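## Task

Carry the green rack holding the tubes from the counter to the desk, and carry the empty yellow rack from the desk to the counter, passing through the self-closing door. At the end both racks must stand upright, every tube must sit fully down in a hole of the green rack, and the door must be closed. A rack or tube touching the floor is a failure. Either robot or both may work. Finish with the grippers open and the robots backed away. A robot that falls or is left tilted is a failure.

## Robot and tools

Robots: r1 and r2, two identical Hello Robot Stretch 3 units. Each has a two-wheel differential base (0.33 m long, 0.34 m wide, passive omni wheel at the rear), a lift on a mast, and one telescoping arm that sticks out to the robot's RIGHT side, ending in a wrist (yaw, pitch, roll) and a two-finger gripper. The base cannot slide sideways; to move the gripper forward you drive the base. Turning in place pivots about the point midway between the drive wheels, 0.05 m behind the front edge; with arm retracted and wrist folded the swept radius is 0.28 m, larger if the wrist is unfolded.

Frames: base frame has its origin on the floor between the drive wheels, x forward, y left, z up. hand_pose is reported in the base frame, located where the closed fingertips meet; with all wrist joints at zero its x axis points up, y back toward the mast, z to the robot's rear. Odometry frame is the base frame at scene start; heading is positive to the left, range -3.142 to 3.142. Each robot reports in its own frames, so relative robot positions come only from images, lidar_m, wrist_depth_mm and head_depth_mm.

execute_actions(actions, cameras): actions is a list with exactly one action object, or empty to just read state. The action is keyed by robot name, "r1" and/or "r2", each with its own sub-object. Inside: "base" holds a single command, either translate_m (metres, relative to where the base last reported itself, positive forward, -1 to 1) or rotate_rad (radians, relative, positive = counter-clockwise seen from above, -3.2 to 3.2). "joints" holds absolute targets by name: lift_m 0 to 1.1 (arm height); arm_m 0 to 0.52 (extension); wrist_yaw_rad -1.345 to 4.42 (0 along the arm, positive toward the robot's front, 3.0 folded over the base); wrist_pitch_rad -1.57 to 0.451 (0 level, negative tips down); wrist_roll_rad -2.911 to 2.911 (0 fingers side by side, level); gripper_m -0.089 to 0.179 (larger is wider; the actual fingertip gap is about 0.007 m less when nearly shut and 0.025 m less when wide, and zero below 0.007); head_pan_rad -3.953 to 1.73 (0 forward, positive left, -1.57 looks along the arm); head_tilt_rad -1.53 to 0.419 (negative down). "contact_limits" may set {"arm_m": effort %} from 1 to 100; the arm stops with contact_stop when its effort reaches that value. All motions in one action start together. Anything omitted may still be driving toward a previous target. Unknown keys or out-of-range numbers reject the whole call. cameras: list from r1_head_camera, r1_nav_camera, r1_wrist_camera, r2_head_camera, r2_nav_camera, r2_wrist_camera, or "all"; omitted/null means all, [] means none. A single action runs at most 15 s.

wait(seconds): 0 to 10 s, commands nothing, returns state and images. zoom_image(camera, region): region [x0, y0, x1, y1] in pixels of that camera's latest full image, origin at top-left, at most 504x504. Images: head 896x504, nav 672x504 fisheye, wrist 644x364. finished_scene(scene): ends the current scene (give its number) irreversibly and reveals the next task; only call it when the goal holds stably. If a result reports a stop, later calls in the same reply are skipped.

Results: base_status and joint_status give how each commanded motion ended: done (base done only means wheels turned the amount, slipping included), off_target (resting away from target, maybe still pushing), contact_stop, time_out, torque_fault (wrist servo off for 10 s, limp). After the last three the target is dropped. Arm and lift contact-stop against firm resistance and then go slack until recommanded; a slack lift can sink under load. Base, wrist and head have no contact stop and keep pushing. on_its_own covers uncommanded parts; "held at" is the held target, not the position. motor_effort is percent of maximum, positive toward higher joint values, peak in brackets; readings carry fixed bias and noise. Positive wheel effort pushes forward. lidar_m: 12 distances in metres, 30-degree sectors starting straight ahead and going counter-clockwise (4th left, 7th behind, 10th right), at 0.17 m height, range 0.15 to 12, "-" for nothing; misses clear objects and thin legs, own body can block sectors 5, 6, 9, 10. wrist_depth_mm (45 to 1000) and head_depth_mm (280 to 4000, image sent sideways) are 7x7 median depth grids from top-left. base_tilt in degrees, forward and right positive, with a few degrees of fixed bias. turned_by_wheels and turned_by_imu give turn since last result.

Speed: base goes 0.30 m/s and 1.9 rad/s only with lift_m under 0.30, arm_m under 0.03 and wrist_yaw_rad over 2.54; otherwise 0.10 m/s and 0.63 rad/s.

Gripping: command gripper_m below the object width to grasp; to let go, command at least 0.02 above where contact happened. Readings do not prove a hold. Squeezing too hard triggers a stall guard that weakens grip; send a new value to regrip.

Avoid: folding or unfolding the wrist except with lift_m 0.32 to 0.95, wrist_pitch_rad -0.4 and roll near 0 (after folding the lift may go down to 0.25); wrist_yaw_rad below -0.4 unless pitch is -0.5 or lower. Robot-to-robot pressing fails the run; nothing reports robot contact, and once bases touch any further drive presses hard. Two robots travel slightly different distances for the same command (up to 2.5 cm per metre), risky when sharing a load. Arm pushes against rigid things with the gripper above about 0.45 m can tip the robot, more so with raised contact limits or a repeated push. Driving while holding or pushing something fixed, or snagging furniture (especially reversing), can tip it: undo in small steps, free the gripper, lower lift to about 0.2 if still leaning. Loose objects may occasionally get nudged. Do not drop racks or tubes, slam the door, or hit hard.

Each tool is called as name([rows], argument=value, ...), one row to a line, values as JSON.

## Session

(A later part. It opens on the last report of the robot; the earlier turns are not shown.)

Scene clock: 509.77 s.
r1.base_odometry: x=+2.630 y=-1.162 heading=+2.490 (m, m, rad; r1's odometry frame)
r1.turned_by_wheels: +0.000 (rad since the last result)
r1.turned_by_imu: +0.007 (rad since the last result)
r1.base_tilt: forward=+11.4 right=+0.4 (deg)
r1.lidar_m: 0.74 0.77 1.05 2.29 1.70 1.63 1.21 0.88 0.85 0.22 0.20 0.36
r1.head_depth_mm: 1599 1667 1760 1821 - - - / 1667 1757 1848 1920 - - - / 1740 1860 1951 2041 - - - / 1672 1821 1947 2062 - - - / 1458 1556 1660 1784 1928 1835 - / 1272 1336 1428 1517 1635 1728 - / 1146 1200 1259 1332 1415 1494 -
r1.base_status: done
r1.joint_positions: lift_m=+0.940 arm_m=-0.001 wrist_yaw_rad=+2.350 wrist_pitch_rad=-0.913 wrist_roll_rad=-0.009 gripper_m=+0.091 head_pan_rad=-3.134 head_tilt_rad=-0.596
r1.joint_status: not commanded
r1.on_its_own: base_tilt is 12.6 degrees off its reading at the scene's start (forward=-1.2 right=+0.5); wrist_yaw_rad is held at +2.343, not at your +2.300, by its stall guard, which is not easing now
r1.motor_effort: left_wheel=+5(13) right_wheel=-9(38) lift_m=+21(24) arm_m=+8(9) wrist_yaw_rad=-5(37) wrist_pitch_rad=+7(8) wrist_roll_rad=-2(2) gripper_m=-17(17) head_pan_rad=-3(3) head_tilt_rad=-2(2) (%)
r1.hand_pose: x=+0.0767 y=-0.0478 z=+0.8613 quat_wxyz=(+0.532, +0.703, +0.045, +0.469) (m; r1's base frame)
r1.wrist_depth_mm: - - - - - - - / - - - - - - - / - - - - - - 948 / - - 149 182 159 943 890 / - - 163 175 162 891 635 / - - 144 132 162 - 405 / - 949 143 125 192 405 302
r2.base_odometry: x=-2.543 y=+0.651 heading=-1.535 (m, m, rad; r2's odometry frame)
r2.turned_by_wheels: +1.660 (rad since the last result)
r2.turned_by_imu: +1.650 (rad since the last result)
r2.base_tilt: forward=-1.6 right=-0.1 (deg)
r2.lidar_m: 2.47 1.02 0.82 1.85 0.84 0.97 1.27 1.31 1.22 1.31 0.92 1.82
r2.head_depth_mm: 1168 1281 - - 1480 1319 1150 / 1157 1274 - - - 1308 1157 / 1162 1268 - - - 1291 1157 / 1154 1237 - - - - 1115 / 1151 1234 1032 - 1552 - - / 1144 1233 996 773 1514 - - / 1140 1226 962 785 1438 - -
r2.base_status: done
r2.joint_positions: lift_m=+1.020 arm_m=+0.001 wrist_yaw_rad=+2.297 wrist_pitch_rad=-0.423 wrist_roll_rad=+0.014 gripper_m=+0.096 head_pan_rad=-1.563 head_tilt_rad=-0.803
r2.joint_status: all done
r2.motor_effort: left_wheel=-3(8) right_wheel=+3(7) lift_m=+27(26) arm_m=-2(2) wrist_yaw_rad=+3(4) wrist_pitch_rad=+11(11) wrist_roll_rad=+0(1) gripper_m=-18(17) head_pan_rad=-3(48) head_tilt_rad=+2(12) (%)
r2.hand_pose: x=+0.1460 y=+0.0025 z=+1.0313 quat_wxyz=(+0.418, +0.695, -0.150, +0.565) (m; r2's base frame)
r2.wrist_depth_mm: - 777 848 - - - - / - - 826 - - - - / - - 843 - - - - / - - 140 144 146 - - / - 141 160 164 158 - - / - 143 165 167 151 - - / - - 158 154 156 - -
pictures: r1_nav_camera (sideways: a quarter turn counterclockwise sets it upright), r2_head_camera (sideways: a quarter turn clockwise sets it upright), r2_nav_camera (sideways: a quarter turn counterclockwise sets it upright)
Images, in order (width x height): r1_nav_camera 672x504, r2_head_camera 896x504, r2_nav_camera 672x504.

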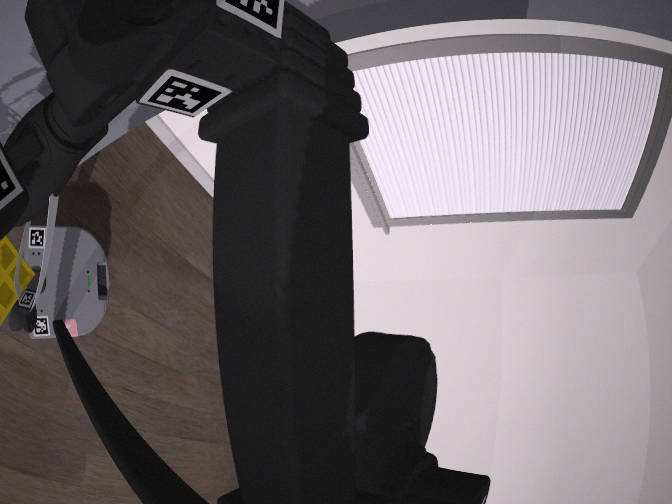

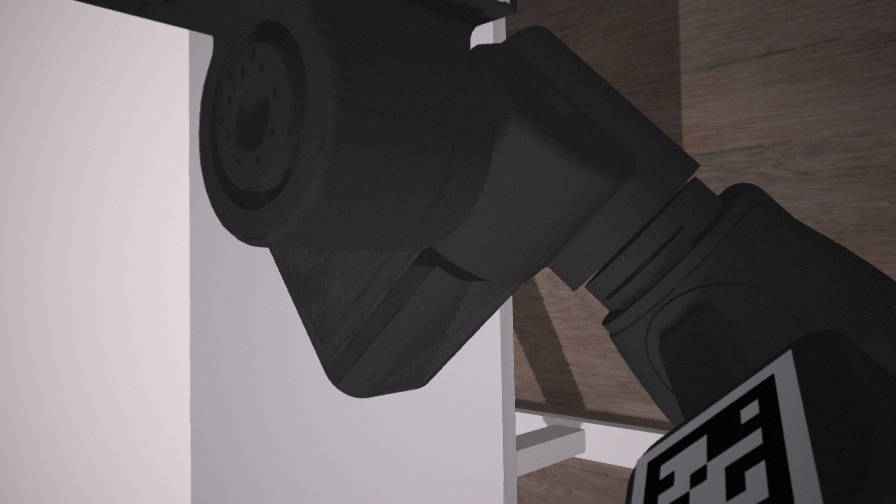

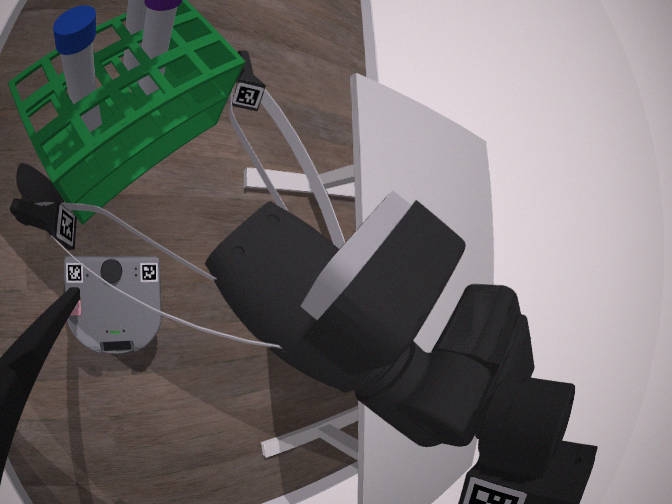

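execute_actions([
  {"r1":{"base":{"translate_m":0.18}}},
], cameras=["r1_nav_camera","r1_wrist_camera","r1_head_camera"])

Scene clock: 518.07 s.
r1.base_odometry: x=+2.487 y=-1.053 heading=+2.490 (m, m, rad; r1's odometry frame)
r1.turned_by_wheels: +0.001 (rad since the last result)
r1.turned_by_imu: +0.000 (rad since the last result)
r1.base_tilt: forward=+1.3 right=+0.6 (deg)
r1.lidar_m: 1.19 1.25 2.27 2.37 1.80 1.74 1.30 0.95 0.21 0.21 0.25 0.47
r1.head_depth_mm: 1542 1650 1804 1893 - - - / 1614 1739 1891 1990 - - - / 1699 1854 2002 2105 - - - / 1636 1781 1993 2207 - - - / 1413 1534 1689 1875 1890 1586 - / 1228 1335 1458 1594 1714 1583 - / 1107 1191 1268 1378 1505 1551 -
r1.base_status: done
r1.joint_positions: lift_m=+0.940 arm_m=-0.001 wrist_yaw_rad=+2.424 wrist_pitch_rad=-0.912 wrist_roll_rad=-0.009 gripper_m=+0.091 head_pan_rad=-3.134 head_tilt_rad=-0.596
r1.joint_status: not commanded
r1.on_its_own: wrist_yaw_rad is held at +2.389, not at your +2.300, by its stall guard, which is still easing; right_wheel is at rest, and its effort (-28) is outside its rest range (-18 to +18)
r1.motor_effort: left_wheel=+5(10) right_wheel=-28(32) lift_m=+22(22) arm_m=+7(8) wrist_yaw_rad=-27(30) wrist_pitch_rad=+7(7) wrist_roll_rad=-2(2) gripper_m=-17(17) head_pan_rad=-4(3) head_tilt_rad=-2(2) (%)
r1.hand_pose: x=+0.0694 y=-0.0408 z=+0.8613 quat_wxyz=(+0.515, +0.701, +0.071, +0.488) (m; r1's base frame)
r1.wrist_depth_mm: - - - - - - - / - - - - - - - / - - - - - - - / - - 149 183 159 - - / - - 163 174 161 - - / - - 144 132 161 - 625 / 913 928 143 125 192 568 409
r2.base_odometry: x=-2.543 y=+0.651 heading=-1.535 (m, m, rad; r2's odometry frame)
r2.turned_by_wheels: +0.000 (rad since the last result)
r2.turned_by_imu: -0.001 (rad since the last result)
r2.base_tilt: forward=-1.8 right=-0.2 (deg)
r2.lidar_m: 2.48 1.02 0.82 1.70 0.85 0.97 1.27 1.31 1.22 1.32 0.92 1.82
r2.head_depth_mm: 1165 1268 - - 1489 1322 1157 / 1163 1270 - - - 1317 1153 / 1159 1273 - - - 1283 1150 / 1155 1239 - - - - 1112 / 1155 1237 1036 - 1543 - - / 1142 1233 997 775 1504 - - / 1143 1229 964 782 1426 - -
r2.base_status: not commanded
r2.joint_positions: lift_m=+1.020 arm_m=+0.001 wrist_yaw_rad=+2.297 wrist_pitch_rad=-0.423 wrist_roll_rad=+0.014 gripper_m=+0.096 head_pan_rad=-1.563 head_tilt_rad=-0.803
r2.joint_status: not commanded
r2.motor_effort: left_wheel=-3(2) right_wheel=+3(3) lift_m=+26(26) arm_m=-2(2) wrist_yaw_rad=+3(4) wrist_pitch_rad=+11(11) wrist_roll_rad=+1(0) gripper_m=-18(18) head_pan_rad=-4(3) head_tilt_rad=+2(1) (%)
r2.hand_pose: x=+0.1460 y=+0.0025 z=+1.0313 quat_wxyz=(+0.418, +0.695, -0.150, +0.565) (m; r2's base frame)
r2.wrist_depth_mm: - 779 844 - - - - / - - 827 - - - - / - - 853 - - - - / - - 141 144 147 - - / - 141 159 164 158 - - / - 143 166 168 151 - - / - - 158 154 156 - -
pictures: r1_head_camera (sideways: a quarter turn clockwise sets it upright), r1_nav_camera (sideways: a quarter turn counterclockwise sets it upright), r1_wrist_camera
Images, in order (width x height): r1_head_camera 896x504, r1_nav_camera 672x504, r1_wrist_camera 644x364.

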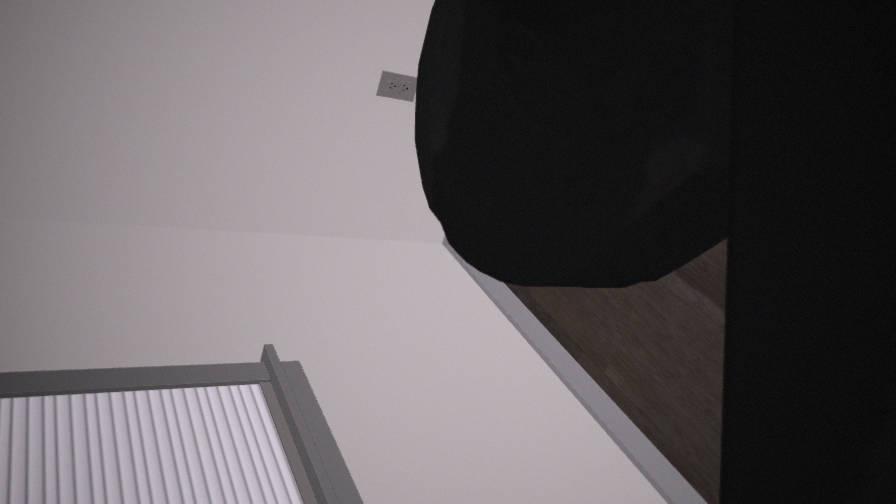

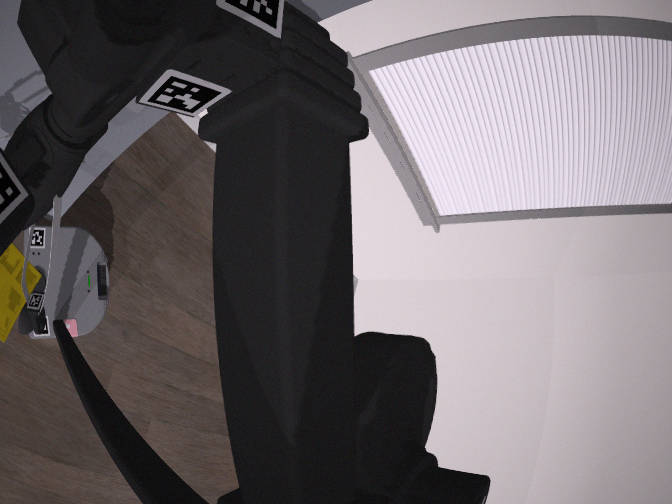

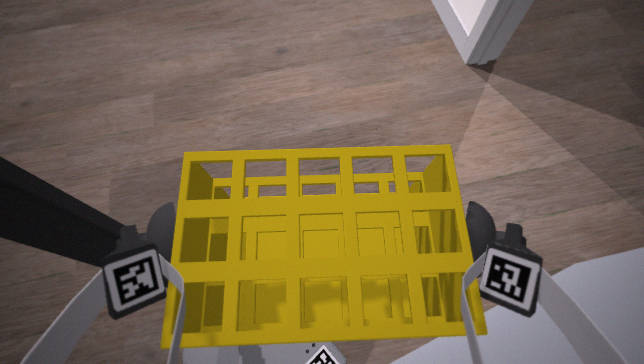

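execute_actions([
  {"r1":{"base":{"rotate_rad":1.1},"joints":{"wrist_yaw_rad":2.31}}},
], cameras=["r1_nav_camera"])

Scene clock: 539.00 s.
r1.base_odometry: x=+2.487 y=-1.053 heading=-2.694 (m, m, rad; r1's odometry frame)
r1.turned_by_wheels: +1.099 (rad since the last result)
r1.turned_by_imu: +0.618 (rad since the last result)
r1.base_tilt: forward=-1.0 right=+0.5 (deg)
r1.lidar_m: 1.50 2.23 2.16 1.69 1.67 1.17 0.92 0.90 0.22 0.27 0.58 1.25
r1.head_depth_mm: 961 1073 1194 1344 - - - / 917 1023 1129 1261 - - - / 880 971 1070 1195 - - - / 844 930 1027 1150 - - - / 810 888 979 1113 1269 1425 - / 773 844 933 1054 1201 1345 - / 752 822 908 1003 1133 1252 -
r1.base_status: rotate_rad off_target (by the wheels' count: +1.0986 of +1.1000)
r1.joint_positions: lift_m=+0.940 arm_m=+0.000 wrist_yaw_rad=+2.311 wrist_pitch_rad=-0.912 wrist_roll_rad=-0.009 gripper_m=+0.091 head_pan_rad=-3.134 head_tilt_rad=-0.596
r1.joint_status: all done
r1.on_its_own: left_wheel is at rest, and its effort (-34) is outside its rest range (-18 to +18); right_wheel is at rest, and its effort (+40) is outside its rest range (-18 to +18)
r1.motor_effort: left_wheel=-34(56) right_wheel=+40(55) lift_m=+22(22) arm_m=+1(5) wrist_yaw_rad=-1(8) wrist_pitch_rad=+7(7) wrist_roll_rad=-2(2) gripper_m=-17(17) head_pan_rad=-3(3) head_tilt_rad=-2(2) (%)
r1.hand_pose: x=+0.0804 y=-0.0520 z=+0.8613 quat_wxyz=(+0.541, +0.704, +0.032, +0.458) (m; r1's base frame)
r1.wrist_depth_mm: - - - - - - - / - - - - - - - / - - - - - - - / - - 149 182 158 - - / - - 164 173 162 - - / 927 - 144 132 161 - 962 / 894 877 144 126 193 899 910
r2.base_odometry: x=-2.543 y=+0.651 heading=-1.535 (m, m, rad; r2's odometry frame)
r2.turned_by_wheels: +0.000 (rad since the last result)
r2.turned_by_imu: -0.001 (rad since the last result)
r2.base_tilt: forward=-1.5 right=-0.1 (deg)
r2.lidar_m: 2.47 1.02 0.82 1.77 0.85 0.97 1.27 1.31 1.22 1.31 0.92 1.82
r2.head_depth_mm: 1167 1282 - - 1487 1320 1156 / 1166 1274 - - - 1312 1157 / 1159 1263 - - - 1290 1155 / 1150 1233 - - - - 1113 / 1151 1240 1036 - 1555 - - / 1146 1227 997 775 1502 - - / 1142 1226 962 785 1431 - -
r2.base_status: not commanded
r2.joint_positions: lift_m=+1.020 arm_m=+0.001 wrist_yaw_rad=+2.297 wrist_pitch_rad=-0.423 wrist_roll_rad=+0.014 gripper_m=+0.096 head_pan_rad=-1.563 head_tilt_rad=-0.803
r2.joint_status: not commanded
r2.motor_effort: left_wheel=-3(3) right_wheel=+3(3) lift_m=+26(26) arm_m=-2(2) wrist_yaw_rad=+3(3) wrist_pitch_rad=+11(11) wrist_roll_rad=+0(1) gripper_m=-18(19) head_pan_rad=-4(4) head_tilt_rad=+1(2) (%)
r2.hand_pose: x=+0.1460 y=+0.0025 z=+1.0313 quat_wxyz=(+0.418, +0.695, -0.150, +0.565) (m; r2's base frame)
r2.wrist_depth_mm: - 773 833 - - - - / - - 828 - - - - / - - 841 - - - - / - - 141 144 147 - - / - 141 160 164 158 - - / - 143 165 167 151 - - / - - 158 154 156 - -
pictures: r1_nav_camera (sideways: a quarter turn counterclockwise sets it upright)
Images, in order (width x height): r1_nav_camera 672x504.

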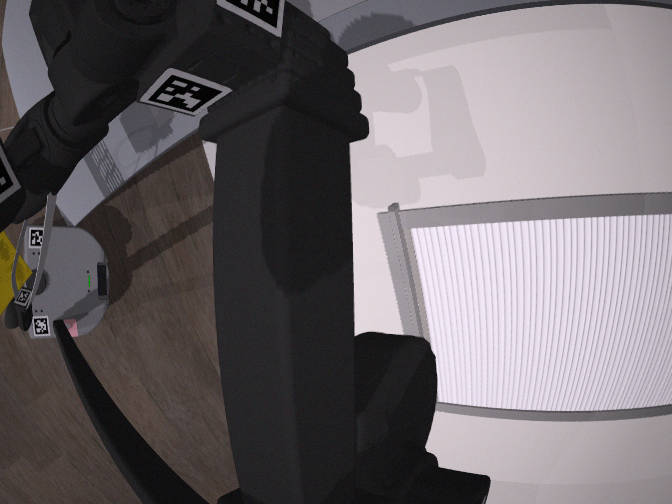

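execute_actions([
  {"r1":{"base":{"translate_m":0.2}}},
], cameras=[])

execute_actions([
  {"r1":{"base":{"rotate_rad":0.7}}},
], cameras=["r1_nav_camera"])

Scene clock: 550.57 s.
r1.base_odometry: x=+2.307 y=-1.140 heading=-2.694 (m, m, rad; r1's odometry frame)
r1.turned_by_wheels: +0.000 (rad since the last result)
r1.turned_by_imu: -0.001 (rad since the last result)
r1.base_tilt: forward=-1.2 right=+0.4 (deg)
r1.lidar_m: 1.38 2.05 2.20 1.77 1.76 1.41 1.10 0.26 0.27 0.38 1.54 1.07
r1.head_depth_mm: 1163 1299 1479 1614 - - - / 1108 1232 1384 1512 - - - / 1057 1179 1309 1440 - - - / 1021 1123 1235 1385 - - - / 977 1079 1176 1343 1529 1531 - / 938 1028 1127 1275 1442 1516 - / 912 997 1095 1219 1363 1483 -
r1.base_status: done
r1.joint_positions: lift_m=+0.940 arm_m=+0.000 wrist_yaw_rad=+2.311 wrist_pitch_rad=-0.912 wrist_roll_rad=-0.009 gripper_m=+0.091 head_pan_rad=-3.134 head_tilt_rad=-0.596
r1.joint_status: not commanded
r1.motor_effort: left_wheel=-3(26) right_wheel=-1(41) lift_m=+22(22) arm_m=+1(1) wrist_yaw_rad=-1(1) wrist_pitch_rad=+7(7) wrist_roll_rad=-2(2) gripper_m=-17(18) head_pan_rad=-2(5) head_tilt_rad=-1(2) (%)
r1.hand_pose: x=+0.0804 y=-0.0520 z=+0.8613 quat_wxyz=(+0.541, +0.704, +0.032, +0.458) (m; r1's base frame)
r1.wrist_depth_mm: - - - - - - - / - - - - - - - / - - - - - - - / - - 148 182 158 - - / - - 165 174 161 - - / 940 - 144 132 161 - 972 / 904 888 144 125 191 919 912
r2.base_odometry: x=-2.543 y=+0.651 heading=-1.535 (m, m, rad; r2's odometry frame)
r2.turned_by_wheels: +0.000 (rad since the last result)
r2.turned_by_imu: -0.001 (rad since the last result)
r2.base_tilt: forward=-1.7 right=-0.1 (deg)
r2.lidar_m: 2.48 1.02 0.82 1.66 0.84 0.97 1.27 1.31 1.22 1.32 0.92 1.82
r2.head_depth_mm: 1166 1283 - - 1497 1310 1155 / 1163 1278 - - - 1317 1157 / 1158 1265 - - - 1288 1150 / 1153 1241 - - - - 1114 / 1143 1235 1036 - 1541 - - / 1147 1236 995 774 1514 - - / 1147 1235 963 781 1431 - -
r2.base_status: not commanded
r2.joint_positions: lift_m=+1.020 arm_m=+0.001 wrist_yaw_rad=+2.297 wrist_pitch_rad=-0.423 wrist_roll_rad=+0.014 gripper_m=+0.096 head_pan_rad=-1.563 head_tilt_rad=-0.803
r2.joint_status: not commanded
r2.motor_effort: left_wheel=-3(3) right_wheel=+3(3) lift_m=+26(26) arm_m=-2(2) wrist_yaw_rad=+4(3) wrist_pitch_rad=+11(11) wrist_roll_rad=+1(1) gripper_m=-20(19) head_pan_rad=-3(4) head_tilt_rad=+2(2) (%)
r2.hand_pose: x=+0.1460 y=+0.0025 z=+1.0313 quat_wxyz=(+0.418, +0.695, -0.150, +0.565) (m; r2's base frame)
r2.wrist_depth_mm: - 783 835 - - - - / - - 827 - - - - / - - 848 - - - - / - - 141 143 147 - - / - 142 161 164 159 - - / - 143 165 167 151 - - / - - 157 154 156 - -
pictures: none
No camera images: the call's "cameras" was empty. Leave "cameras" out to get every camera's image.

Scene clock: 552.67 s.
r1.base_odometry: x=+2.307 y=-1.140 heading=-1.994 (m, m, rad; r1's odometry frame)
r1.turned_by_wheels: +0.700 (rad since the last result)
r1.turned_by_imu: +0.698 (rad since the last result)
r1.base_tilt: forward=-1.1 right=+0.5 (deg)
r1.lidar_m: 2.05 2.01 1.74 1.74 1.25 1.08 0.27 0.30 0.48 1.54 1.07 1.78
r1.head_depth_mm: 898 978 1071 1149 - - - / - - - - - - - / - - - - - - - / - - - 286 - - - / - - - 297 337 384 - / - - - 302 349 393 - / - - 287 312 358 405 -
r1.base_status: done
r1.joint_positions: lift_m=+0.940 arm_m=+0.000 wrist_yaw_rad=+2.311 wrist_pitch_rad=-0.912 wrist_roll_rad=-0.009 gripper_m=+0.091 head_pan_rad=-3.134 head_tilt_rad=-0.596
r1.joint_status: not commanded
r1.motor_effort: left_wheel=-4(13) right_wheel=+1(7) lift_m=+22(22) arm_m=+1(1) wrist_yaw_rad=-1(2) wrist_pitch_rad=+7(7) wrist_roll_rad=-2(2) gripper_m=-17(17) head_pan_rad=-4(3) head_tilt_rad=-1(2) (%)
r1.hand_pose: x=+0.0804 y=-0.0521 z=+0.8613 quat_wxyz=(+0.541, +0.704, +0.032, +0.458) (m; r1's base frame)
r1.wrist_depth_mm: - - - - - - - / - - - - - - - / - - - - - - - / - - 148 182 159 - - / - - 164 174 161 - - / 949 - 145 132 161 - 950 / 892 862 144 125 193 890 892
r2.base_odometry: x=-2.543 y=+0.651 heading=-1.535 (m, m, rad; r2's odometry frame)
r2.turned_by_wheels: +0.000 (rad since the last result)
r2.turned_by_imu: +0.000 (rad since the last result)
r2.base_tilt: forward=-1.6 right=-0.1 (deg)
r2.lidar_m: 2.48 1.02 0.82 1.66 0.84 0.97 1.27 1.31 1.22 1.31 0.92 1.82
r2.head_depth_mm: 1166 1270 - - 1486 1319 1158 / 1162 1273 - - - 1317 1157 / 1159 1270 - - - 1278 1152 / 1159 1240 - - - - 1117 / 1151 1240 1042 - 1553 - - / 1145 1235 994 774 1511 - - / 1135 1231 959 785 1423 - -
r2.base_status: not commanded
r2.joint_positions: lift_m=+1.020 arm_m=+0.001 wrist_yaw_rad=+2.297 wrist_pitch_rad=-0.423 wrist_roll_rad=+0.014 gripper_m=+0.096 head_pan_rad=-1.563 head_tilt_rad=-0.803
r2.joint_status: not commanded
r2.motor_effort: left_wheel=-4(3) right_wheel=+3(3) lift_m=+26(26) arm_m=-2(2) wrist_yaw_rad=+4(4) wrist_pitch_rad=+11(11) wrist_roll_rad=+1(1) gripper_m=-19(20) head_pan_rad=-3(4) head_tilt_rad=+2(1) (%)
r2.hand_pose: x=+0.1460 y=+0.0025 z=+1.0313 quat_wxyz=(+0.418, +0.695, -0.150, +0.565) (m; r2's base frame)
r2.wrist_depth_mm: - 775 845 - - - - / - - 813 - - - - / - - 833 - - - - / - - 140 144 147 - - / - 142 160 165 158 - - / - 143 165 167 151 - - / - - 158 154 156 - -
pictures: r1_nav_camera (sideways: a quarter turn counterclockwise sets it upright)
Images, in order (width x height): r1_nav_camera 672x504.

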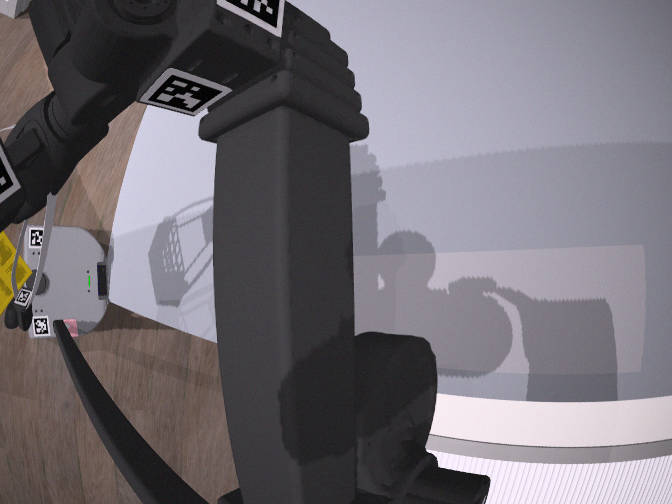

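execute_actions([
  {"r1":{"base":{"translate_m":0.8},"joints":{"head_pan_rad":0,"head_tilt_rad":-0.6}},"r2":{"joints":{"wrist_yaw_rad":0,"arm_m":0.4,"lift_m":0.9,"head_tilt_rad":-0.6}}},
], cameras=["r1_nav_camera","r2_head_camera","r2_wrist_camera","r2_nav_camera"])

Scene clock: 574.10 s.
r1.base_odometry: x=+1.978 y=-1.869 heading=-1.995 (m, m, rad; r1's odometry frame)
r1.turned_by_wheels: +0.000 (rad since the last result)
r1.turned_by_imu: -0.005 (rad since the last result)
r1.base_tilt: forward=-1.0 right=+0.4 (deg)
r1.lidar_m: 1.28 1.49 1.53 1.54 1.78 1.85 1.85 1.25 1.07 1.08 1.26 1.28
r1.head_depth_mm: 1589 1518 1267 1410 1580 1514 1303 / 1628 1493 1306 1452 1692 1511 1289 / 1663 1477 1337 1487 1678 1509 1292 / 1702 1450 1377 1547 1711 1502 1288 / 1739 1424 1419 1596 1756 1485 1268 / 1787 1400 1457 1648 1785 1478 1264 / 1844 1419 1512 1711 1786 1479 1252
r1.base_status: done
r1.joint_positions: lift_m=+0.940 arm_m=+0.000 wrist_yaw_rad=+2.311 wrist_pitch_rad=-0.912 wrist_roll_rad=-0.009 gripper_m=+0.091 head_pan_rad=-0.007 head_tilt_rad=-0.596
r1.joint_status: all done
r1.motor_effort: left_wheel=-2(4) right_wheel=+2(9) lift_m=+22(22) arm_m=+1(1) wrist_yaw_rad=-1(1) wrist_pitch_rad=+7(6) wrist_roll_rad=-2(2) gripper_m=-17(16) head_pan_rad=+4(40) head_tilt_rad=-2(1) (%)
r1.hand_pose: x=+0.0804 y=-0.0521 z=+0.8613 quat_wxyz=(+0.541, +0.704, +0.032, +0.458) (m; r1's base frame)
r1.wrist_depth_mm: - - - - - - - / - - - - - - - / - - - - - - - / - - 148 182 159 - - / - - 164 174 161 - - / 940 - 144 131 161 - 952 / 887 894 144 125 193 918 925
r2.base_odometry: x=-2.543 y=+0.651 heading=-1.535 (m, m, rad; r2's odometry frame)
r2.turned_by_wheels: +0.000 (rad since the last result)
r2.turned_by_imu: -0.003 (rad since the last result)
r2.base_tilt: forward=-1.6 right=-0.2 (deg)
r2.lidar_m: 2.48 1.02 0.82 0.78 0.81 0.97 1.28 1.31 1.22 1.31 0.92 1.82
r2.head_depth_mm: 1123 1243 1343 - - 1402 1251 / 1117 1236 - 1005 798 1442 1253 / 1121 1228 - 975 795 1448 1248 / 1111 1233 1309 976 795 1437 1253 / 1108 1220 1330 1010 794 1433 1243 / 1107 1211 1316 1009 788 1427 1247 / 1095 1213 1307 1010 792 1349 1219
r2.base_status: not commanded
r2.joint_positions: lift_m=+0.900 arm_m=+0.400 wrist_yaw_rad=+0.002 wrist_pitch_rad=-0.423 wrist_roll_rad=+0.014 gripper_m=+0.096 head_pan_rad=-1.563 head_tilt_rad=-0.606
r2.joint_status: all done
r2.motor_effort: left_wheel=-3(3) right_wheel=+3(3) lift_m=+20(23) arm_m=+2(3) wrist_yaw_rad=-2(5) wrist_pitch_rad=+11(11) wrist_roll_rad=+1(1) gripper_m=-18(18) head_pan_rad=-3(4) head_tilt_rad=+2(18) (%)
r2.hand_pose: x=-0.0211 y=-0.7684 z=+0.9116 quat_wxyz=(+0.687, +0.148, -0.696, -0.149) (m; r2's base frame)
r2.wrist_depth_mm: 587 605 606 603 614 616 621 / 649 654 631 662 655 673 682 / 660 662 602 660 675 719 728 / 509 516 141 143 146 561 563 / 417 141 160 165 158 448 456 / 364 143 166 167 151 - 386 / 301 305 158 154 155 319 330
pictures: r1_nav_camera (sideways: a quarter turn counterclockwise sets it upright), r2_head_camera (sideways: a quarter turn clockwise sets it upright), r2_nav_camera (sideways: a quarter turn counterclockwise sets it upright), r2_wrist_camera
Images, in order (width x height): r1_nav_camera 672x504, r2_head_camera 896x504, r2_nav_camera 672x504, r2_wrist_camera 644x364.

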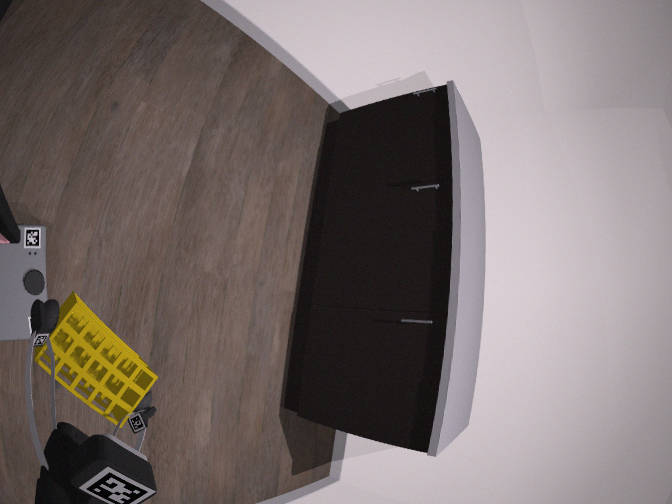

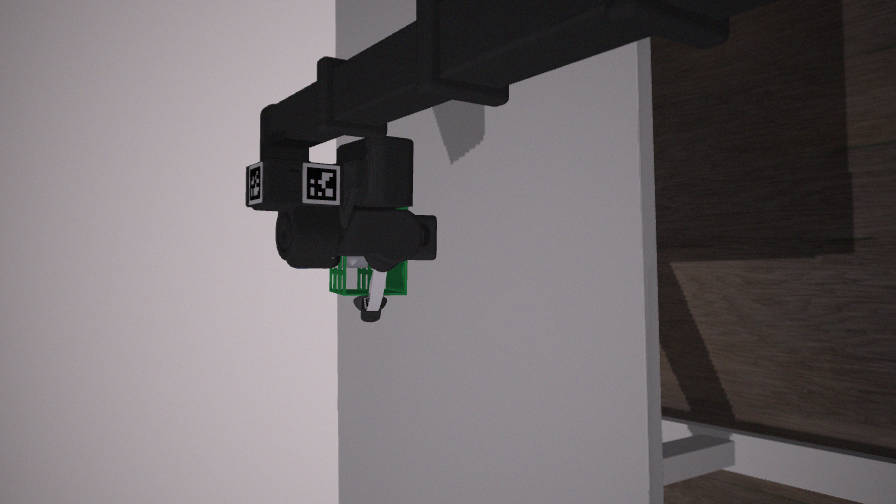

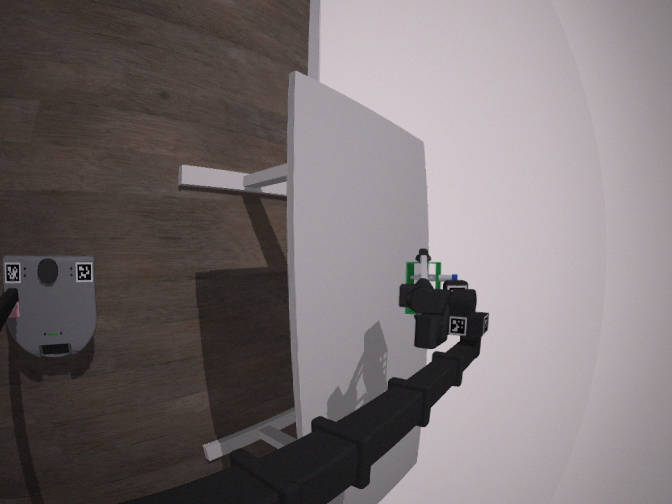

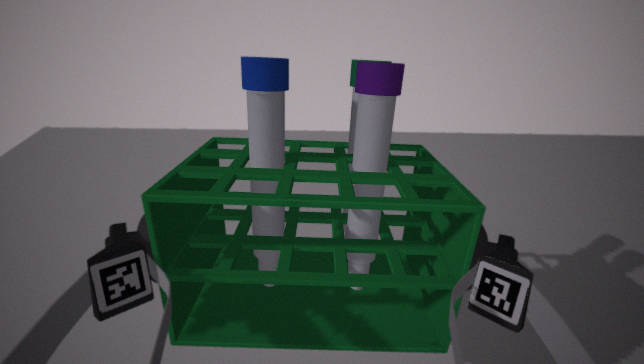

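execute_actions([
  {"r1":{"base":{"translate_m":0.8}},"r2":{"joints":{"arm_m":0.36,"lift_m":0.80}}},
], cameras=["r1_nav_camera","r2_head_camera","r2_wrist_camera"])

Scene clock: 591.17 s.
r1.base_odometry: x=+1.649 y=-2.598 heading=-1.995 (m, m, rad; r1's odometry frame)
r1.turned_by_wheels: +0.000 (rad since the last result)
r1.turned_by_imu: -0.005 (rad since the last result)
r1.base_tilt: forward=-1.1 right=+0.5 (deg)
r1.lidar_m: 0.52 0.60 1.05 1.33 1.54 2.62 2.59 1.49 1.29 1.29 0.60 0.52
r1.head_depth_mm: 930 1010 961 695 586 675 789 / 953 1040 944 691 598 705 825 / 975 1065 937 687 639 736 868 / 992 1089 925 677 662 768 916 / 1013 1121 916 675 687 799 963 / 1044 1134 905 672 715 838 1013 / 1074 1168 898 665 745 883 1078
r1.base_status: done
r1.joint_positions: lift_m=+0.940 arm_m=+0.000 wrist_yaw_rad=+2.311 wrist_pitch_rad=-0.912 wrist_roll_rad=-0.009 gripper_m=+0.091 head_pan_rad=-0.007 head_tilt_rad=-0.596
r1.joint_status: not commanded
r1.motor_effort: left_wheel=-2(5) right_wheel=+1(7) lift_m=+22(22) arm_m=+1(1) wrist_yaw_rad=-1(1) wrist_pitch_rad=+7(7) wrist_roll_rad=-2(2) gripper_m=-17(17) head_pan_rad=+4(3) head_tilt_rad=-2(2) (%)
r1.hand_pose: x=+0.0804 y=-0.0521 z=+0.8613 quat_wxyz=(+0.541, +0.704, +0.032, +0.458) (m; r1's base frame)
r1.wrist_depth_mm: - - - 921 608 465 372 / - - - - 678 503 402 / - - - - 737 556 431 / - - 148 181 159 625 464 / - - 164 174 161 618 504 / 959 - 144 131 161 - 547 / 892 902 144 125 193 898 574
r2.base_odometry: x=-2.543 y=+0.651 heading=-1.535 (m, m, rad; r2's odometry frame)
r2.turned_by_wheels: +0.000 (rad since the last result)
r2.turned_by_imu: -0.003 (rad since the last result)
r2.base_tilt: forward=-1.7 right=-0.1 (deg)
r2.lidar_m: 2.48 1.02 0.82 0.78 0.80 0.97 1.27 1.31 1.22 1.31 0.92 1.81
r2.head_depth_mm: 1132 1239 1344 1031 824 - - / 1117 1237 1333 1110 771 1444 1251 / 1114 1234 1330 - 770 1438 1253 / 1116 1223 1325 850 772 1439 1246 / 1105 1223 1318 1016 794 1431 1251 / 1097 1217 1320 1010 790 1430 1238 / 1096 1215 1315 1006 790 1356 1218
r2.base_status: not commanded
r2.joint_positions: lift_m=+0.800 arm_m=+0.360 wrist_yaw_rad=+0.002 wrist_pitch_rad=-0.423 wrist_roll_rad=+0.014 gripper_m=+0.096 head_pan_rad=-1.563 head_tilt_rad=-0.606
r2.joint_status: all done
r2.motor_effort: left_wheel=-2(3) right_wheel=+3(3) lift_m=+20(22) arm_m=-1(1) wrist_yaw_rad=-2(2) wrist_pitch_rad=+11(11) wrist_roll_rad=+1(1) gripper_m=-19(19) head_pan_rad=-3(4) head_tilt_rad=+3(2) (%)
r2.hand_pose: x=-0.0211 y=-0.7289 z=+0.8116 quat_wxyz=(+0.687, +0.148, -0.696, -0.149) (m; r2's base frame)
r2.wrist_depth_mm: 625 629 638 648 654 659 654 / 611 629 562 621 641 688 698 / 437 449 411 448 461 495 514 / 347 350 140 144 147 377 388 / 283 142 160 165 158 308 313 / 249 143 165 168 151 - 261 / 205 207 157 154 156 216 225
pictures: r1_nav_camera (sideways: a quarter turn counterclockwise sets it upright), r2_head_camera (sideways: a quarter turn clockwise sets it upright), r2_wrist_camera
Images, in order (width x height): r1_nav_camera 672x504, r2_head_camera 896x504, r2_wrist_camera 644x364.

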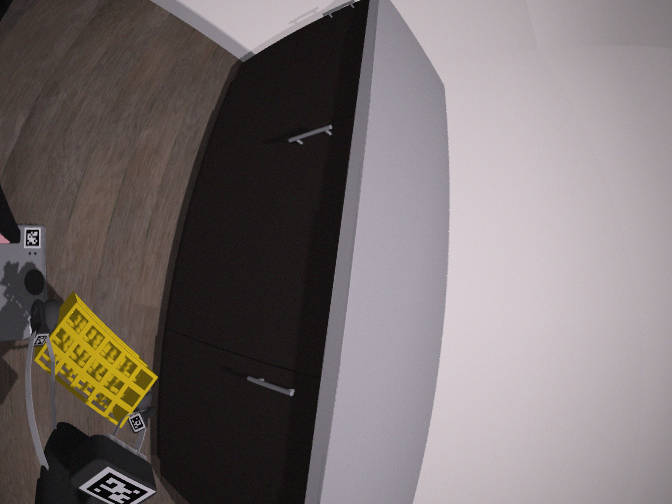

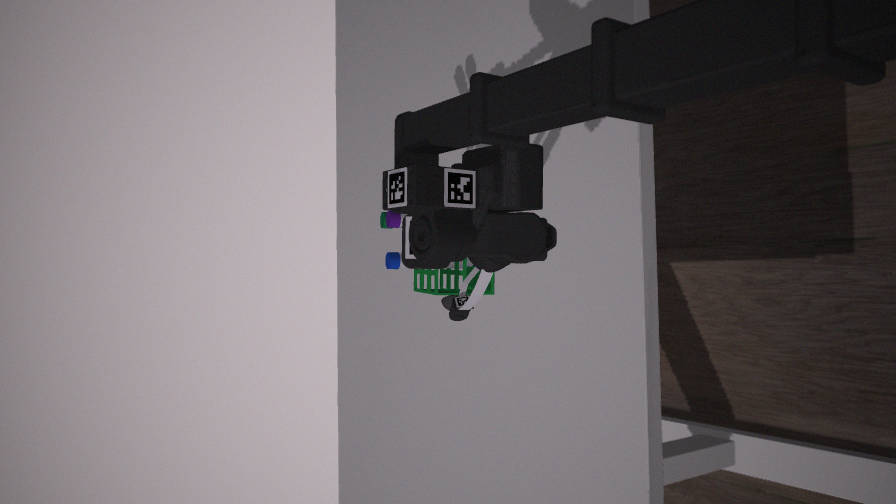

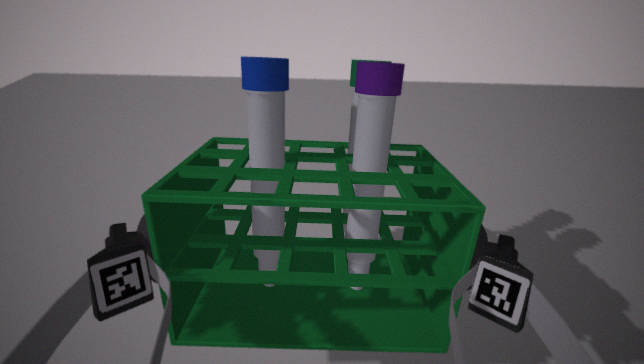

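execute_actions([
  {"r1":{"base":{"rotate_rad":1.37},"joints":{"lift_m":1.09,"head_pan_rad":-1.57,"head_tilt_rad":-0.8}},"r2":{"joints":{"lift_m":0.745}}},
], cameras=["r2_wrist_camera"])

execute_actions([
  {"r1":{"joints":{"wrist_yaw_rad":0,"arm_m":0.25}},"r2":{"joints":{"lift_m":0.733}}},
], cameras=["r1_wrist_camera","r1_head_camera","r2_wrist_camera","r2_head_camera"])

Scene clock: 606.87 s.
r1.base_odometry: x=+1.649 y=-2.598 heading=-0.625 (m, m, rad; r1's odometry frame)
r1.turned_by_wheels: +1.370 (rad since the last result)
r1.turned_by_imu: +1.368 (rad since the last result)
r1.base_tilt: forward=-1.2 right=+0.6 (deg)
r1.lidar_m: 1.33 1.40 2.00 2.61 1.73 1.32 1.29 0.69 0.53 0.52 0.55 0.79
r1.head_depth_mm: - - - 690 812 1020 1189 / - - - - - 1036 1191 / - - - - - - 1181 / - - 621 - - - 1159 / - - 635 662 - - - / - 742 631 696 - - 1126 / 995 792 626 687 - - -
r1.base_status: done
r1.joint_positions: lift_m=+1.090 arm_m=+0.000 wrist_yaw_rad=+2.311 wrist_pitch_rad=-0.912 wrist_roll_rad=-0.009 gripper_m=+0.091 head_pan_rad=-1.563 head_tilt_rad=-0.790
r1.joint_status: all done
r1.motor_effort: left_wheel=-2(8) right_wheel=+3(9) lift_m=+26(27) arm_m=+1(1) wrist_yaw_rad=-1(2) wrist_pitch_rad=+7(6) wrist_roll_rad=-2(2) gripper_m=-18(17) head_pan_rad=-3(40) head_tilt_rad=-4(20) (%)
r1.hand_pose: x=+0.0804 y=-0.0521 z=+1.0111 quat_wxyz=(+0.541, +0.704, +0.032, +0.458) (m; r1's base frame)
r1.wrist_depth_mm: - - - - - - - / - - - - - - - / - - - - - - - / - - 149 182 159 - - / - - 164 174 161 - - / - - 144 132 161 - 782 / - - 155 125 193 - 663
r2.base_odometry: x=-2.543 y=+0.651 heading=-1.535 (m, m, rad; r2's odometry frame)
r2.turned_by_wheels: +0.000 (rad since the last result)
r2.turned_by_imu: -0.001 (rad since the last result)
r2.base_tilt: forward=-1.7 right=-0.2 (deg)
r2.lidar_m: 2.47 1.02 0.81 0.78 0.81 0.97 1.27 1.31 1.22 1.31 0.92 1.82
r2.head_depth_mm: 1122 1241 1343 1025 799 1443 - / 1124 1233 1335 1066 - 1407 1250 / 1114 1229 1321 1108 747 1433 1247 / 1109 1226 1327 1056 747 1437 1251 / 1107 1224 1317 1011 790 1436 1255 / 1098 1219 1319 1009 793 1433 1243 / 1099 1212 1311 1011 787 1353 1218
r2.base_status: not commanded
r2.joint_positions: lift_m=+0.745 arm_m=+0.360 wrist_yaw_rad=+0.002 wrist_pitch_rad=-0.415 wrist_roll_rad=+0.014 gripper_m=+0.096 head_pan_rad=-1.563 head_tilt_rad=-0.606
r2.joint_status: all done
r2.motor_effort: left_wheel=-2(3) right_wheel=+3(3) lift_m=+18(21) arm_m=-2(2) wrist_yaw_rad=-2(2) wrist_pitch_rad=+7(11) wrist_roll_rad=+1(1) gripper_m=-18(18) head_pan_rad=-3(4) head_tilt_rad=+2(2) (%)
r2.hand_pose: x=-0.0211 y=-0.7300 z=+0.7586 quat_wxyz=(+0.687, +0.145, -0.696, -0.146) (m; r2's base frame)
r2.wrist_depth_mm: 628 629 641 646 650 655 655 / 467 484 427 476 459 558 588 / 336 343 172 340 333 379 394 / 263 255 144 140 142 287 295 / 215 141 157 163 153 232 235 / 189 143 164 166 150 - 197 / 154 156 153 155 156 163 169
pictures: r2_wrist_camera
Images, in order (width x height): r2_wrist_camera 644x364.

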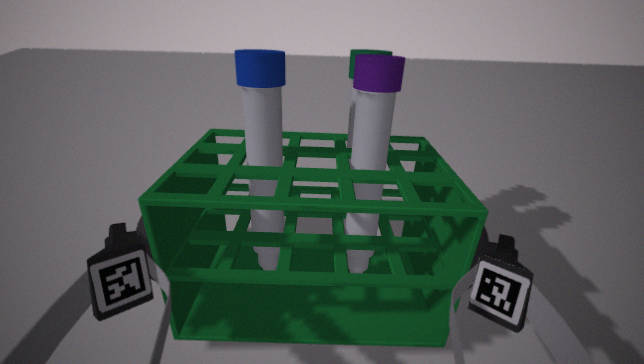

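Scene clock: 609.93 s.
r1.base_odometry: x=+1.649 y=-2.598 heading=-0.625 (m, m, rad; r1's odometry frame)
r1.turned_by_wheels: +0.000 (rad since the last result)
r1.turned_by_imu: +0.000 (rad since the last result)
r1.base_tilt: forward=-1.2 right=+0.5 (deg)
r1.lidar_m: 1.32 1.40 2.00 2.62 1.73 1.32 1.29 0.69 0.53 0.52 0.55 0.79
r1.head_depth_mm: 1000 842 655 659 800 1015 1189 / 996 851 648 665 812 1033 1184 / - 505 567 676 821 1054 1182 / 1001 770 577 680 833 1079 1177 / 1002 829 599 685 843 1092 1166 / 994 801 629 695 855 1113 1170 / 1001 793 626 704 870 1130 1164
r1.base_status: not commanded
r1.joint_positions: lift_m=+1.090 arm_m=+0.250 wrist_yaw_rad=+0.002 wrist_pitch_rad=-0.912 wrist_roll_rad=-0.009 gripper_m=+0.091 head_pan_rad=-1.563 head_tilt_rad=-0.790
r1.joint_status: all done
r1.motor_effort: left_wheel=-3(2) right_wheel=+3(3) lift_m=+26(25) arm_m=+3(6) wrist_yaw_rad=-2(5) wrist_pitch_rad=+7(6) wrist_roll_rad=-2(2) gripper_m=-17(17) head_pan_rad=-2(3) head_tilt_rad=-4(5) (%)
r1.hand_pose: x=-0.0213 y=-0.5324 z=+1.0111 quat_wxyz=(+0.638, +0.314, -0.631, -0.310) (m; r1's base frame)
r1.wrist_depth_mm: 370 373 373 381 376 376 377 / 337 339 339 340 345 344 344 / 311 312 312 309 313 314 316 / 284 287 148 181 159 290 290 / 268 266 165 173 162 273 269 / 248 - 144 131 162 - 252 / - - 158 192 193 - -
r2.base_odometry: x=-2.543 y=+0.651 heading=-1.535 (m, m, rad; r2's odometry frame)
r2.turned_by_wheels: +0.000 (rad since the last result)
r2.turned_by_imu: -0.001 (rad since the last result)
r2.base_tilt: forward=-1.7 right=-0.1 (deg)
r2.lidar_m: 2.47 1.02 0.82 0.78 0.80 0.97 1.27 1.31 1.22 1.31 0.92 1.82
r2.head_depth_mm: 1125 1237 1345 1025 797 1438 - / 1121 1235 1340 1044 854 - 1249 / 1116 1235 1328 1062 735 1437 1249 / 1117 1233 1316 1057 749 1432 1252 / 1106 1221 1311 1016 791 1437 1250 / 1100 1218 1309 1009 792 1425 1250 / 1096 1212 1307 1007 789 1359 1215
r2.base_status: not commanded
r2.joint_positions: lift_m=+0.733 arm_m=+0.360 wrist_yaw_rad=+0.002 wrist_pitch_rad=-0.408 wrist_roll_rad=+0.014 gripper_m=+0.096 head_pan_rad=-1.563 head_tilt_rad=-0.606
r2.joint_status: all done
r2.motor_effort: left_wheel=-2(3) right_wheel=+3(3) lift_m=+18(19) arm_m=-1(2) wrist_yaw_rad=-2(1) wrist_pitch_rad=+4(7) wrist_roll_rad=+1(0) gripper_m=-18(18) head_pan_rad=-4(3) head_tilt_rad=+2(3) (%)
r2.hand_pose: x=-0.0211 y=-0.7308 z=+0.7482 quat_wxyz=(+0.688, +0.143, -0.697, -0.144) (m; r2's base frame)
r2.wrist_depth_mm: 612 633 622 636 641 654 658 / 446 462 404 454 433 535 554 / 320 327 152 176 178 359 371 / 247 239 139 142 140 272 279 / 203 130 157 155 151 214 221 / 176 143 162 165 150 - 184 / 144 148 151 153 154 153 159
pictures: r1_head_camera (sideways: a quarter turn clockwise sets it upright), r1_wrist_camera, r2_head_camera (sideways: a quarter turn clockwise sets it upright), r2_wrist_camera
Images, in order (width x height): r1_head_camera 896x504, r1_wrist_camera 644x364, r2_head_camera 896x504, r2_wrist_camera 644x364.

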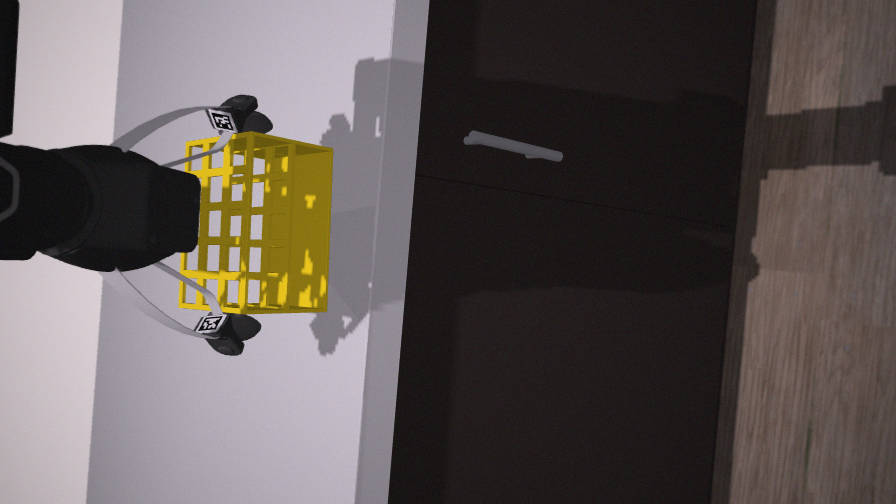

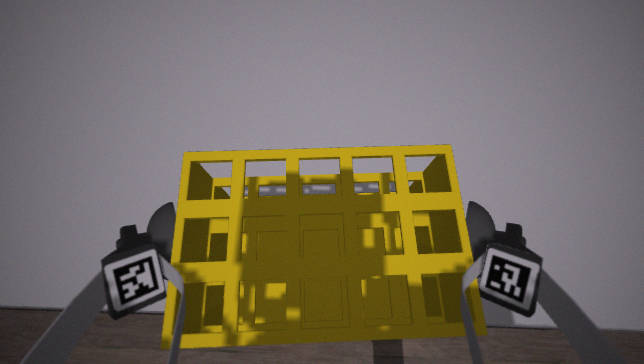

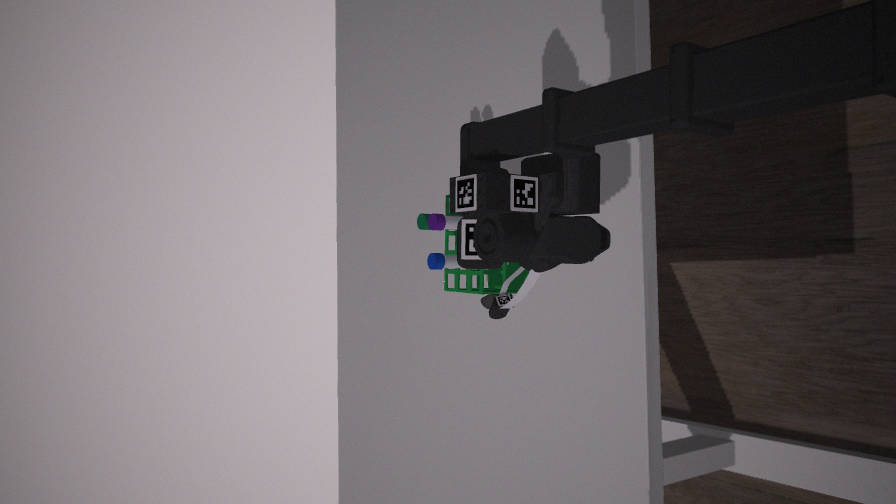

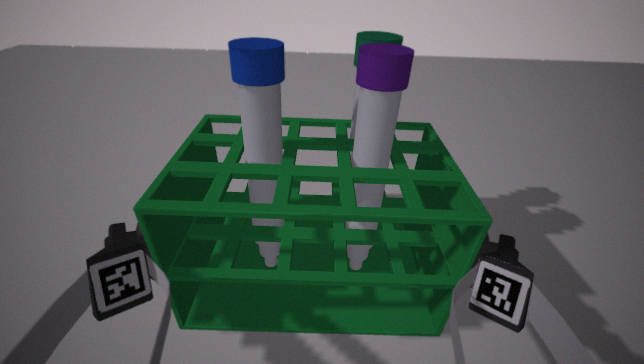

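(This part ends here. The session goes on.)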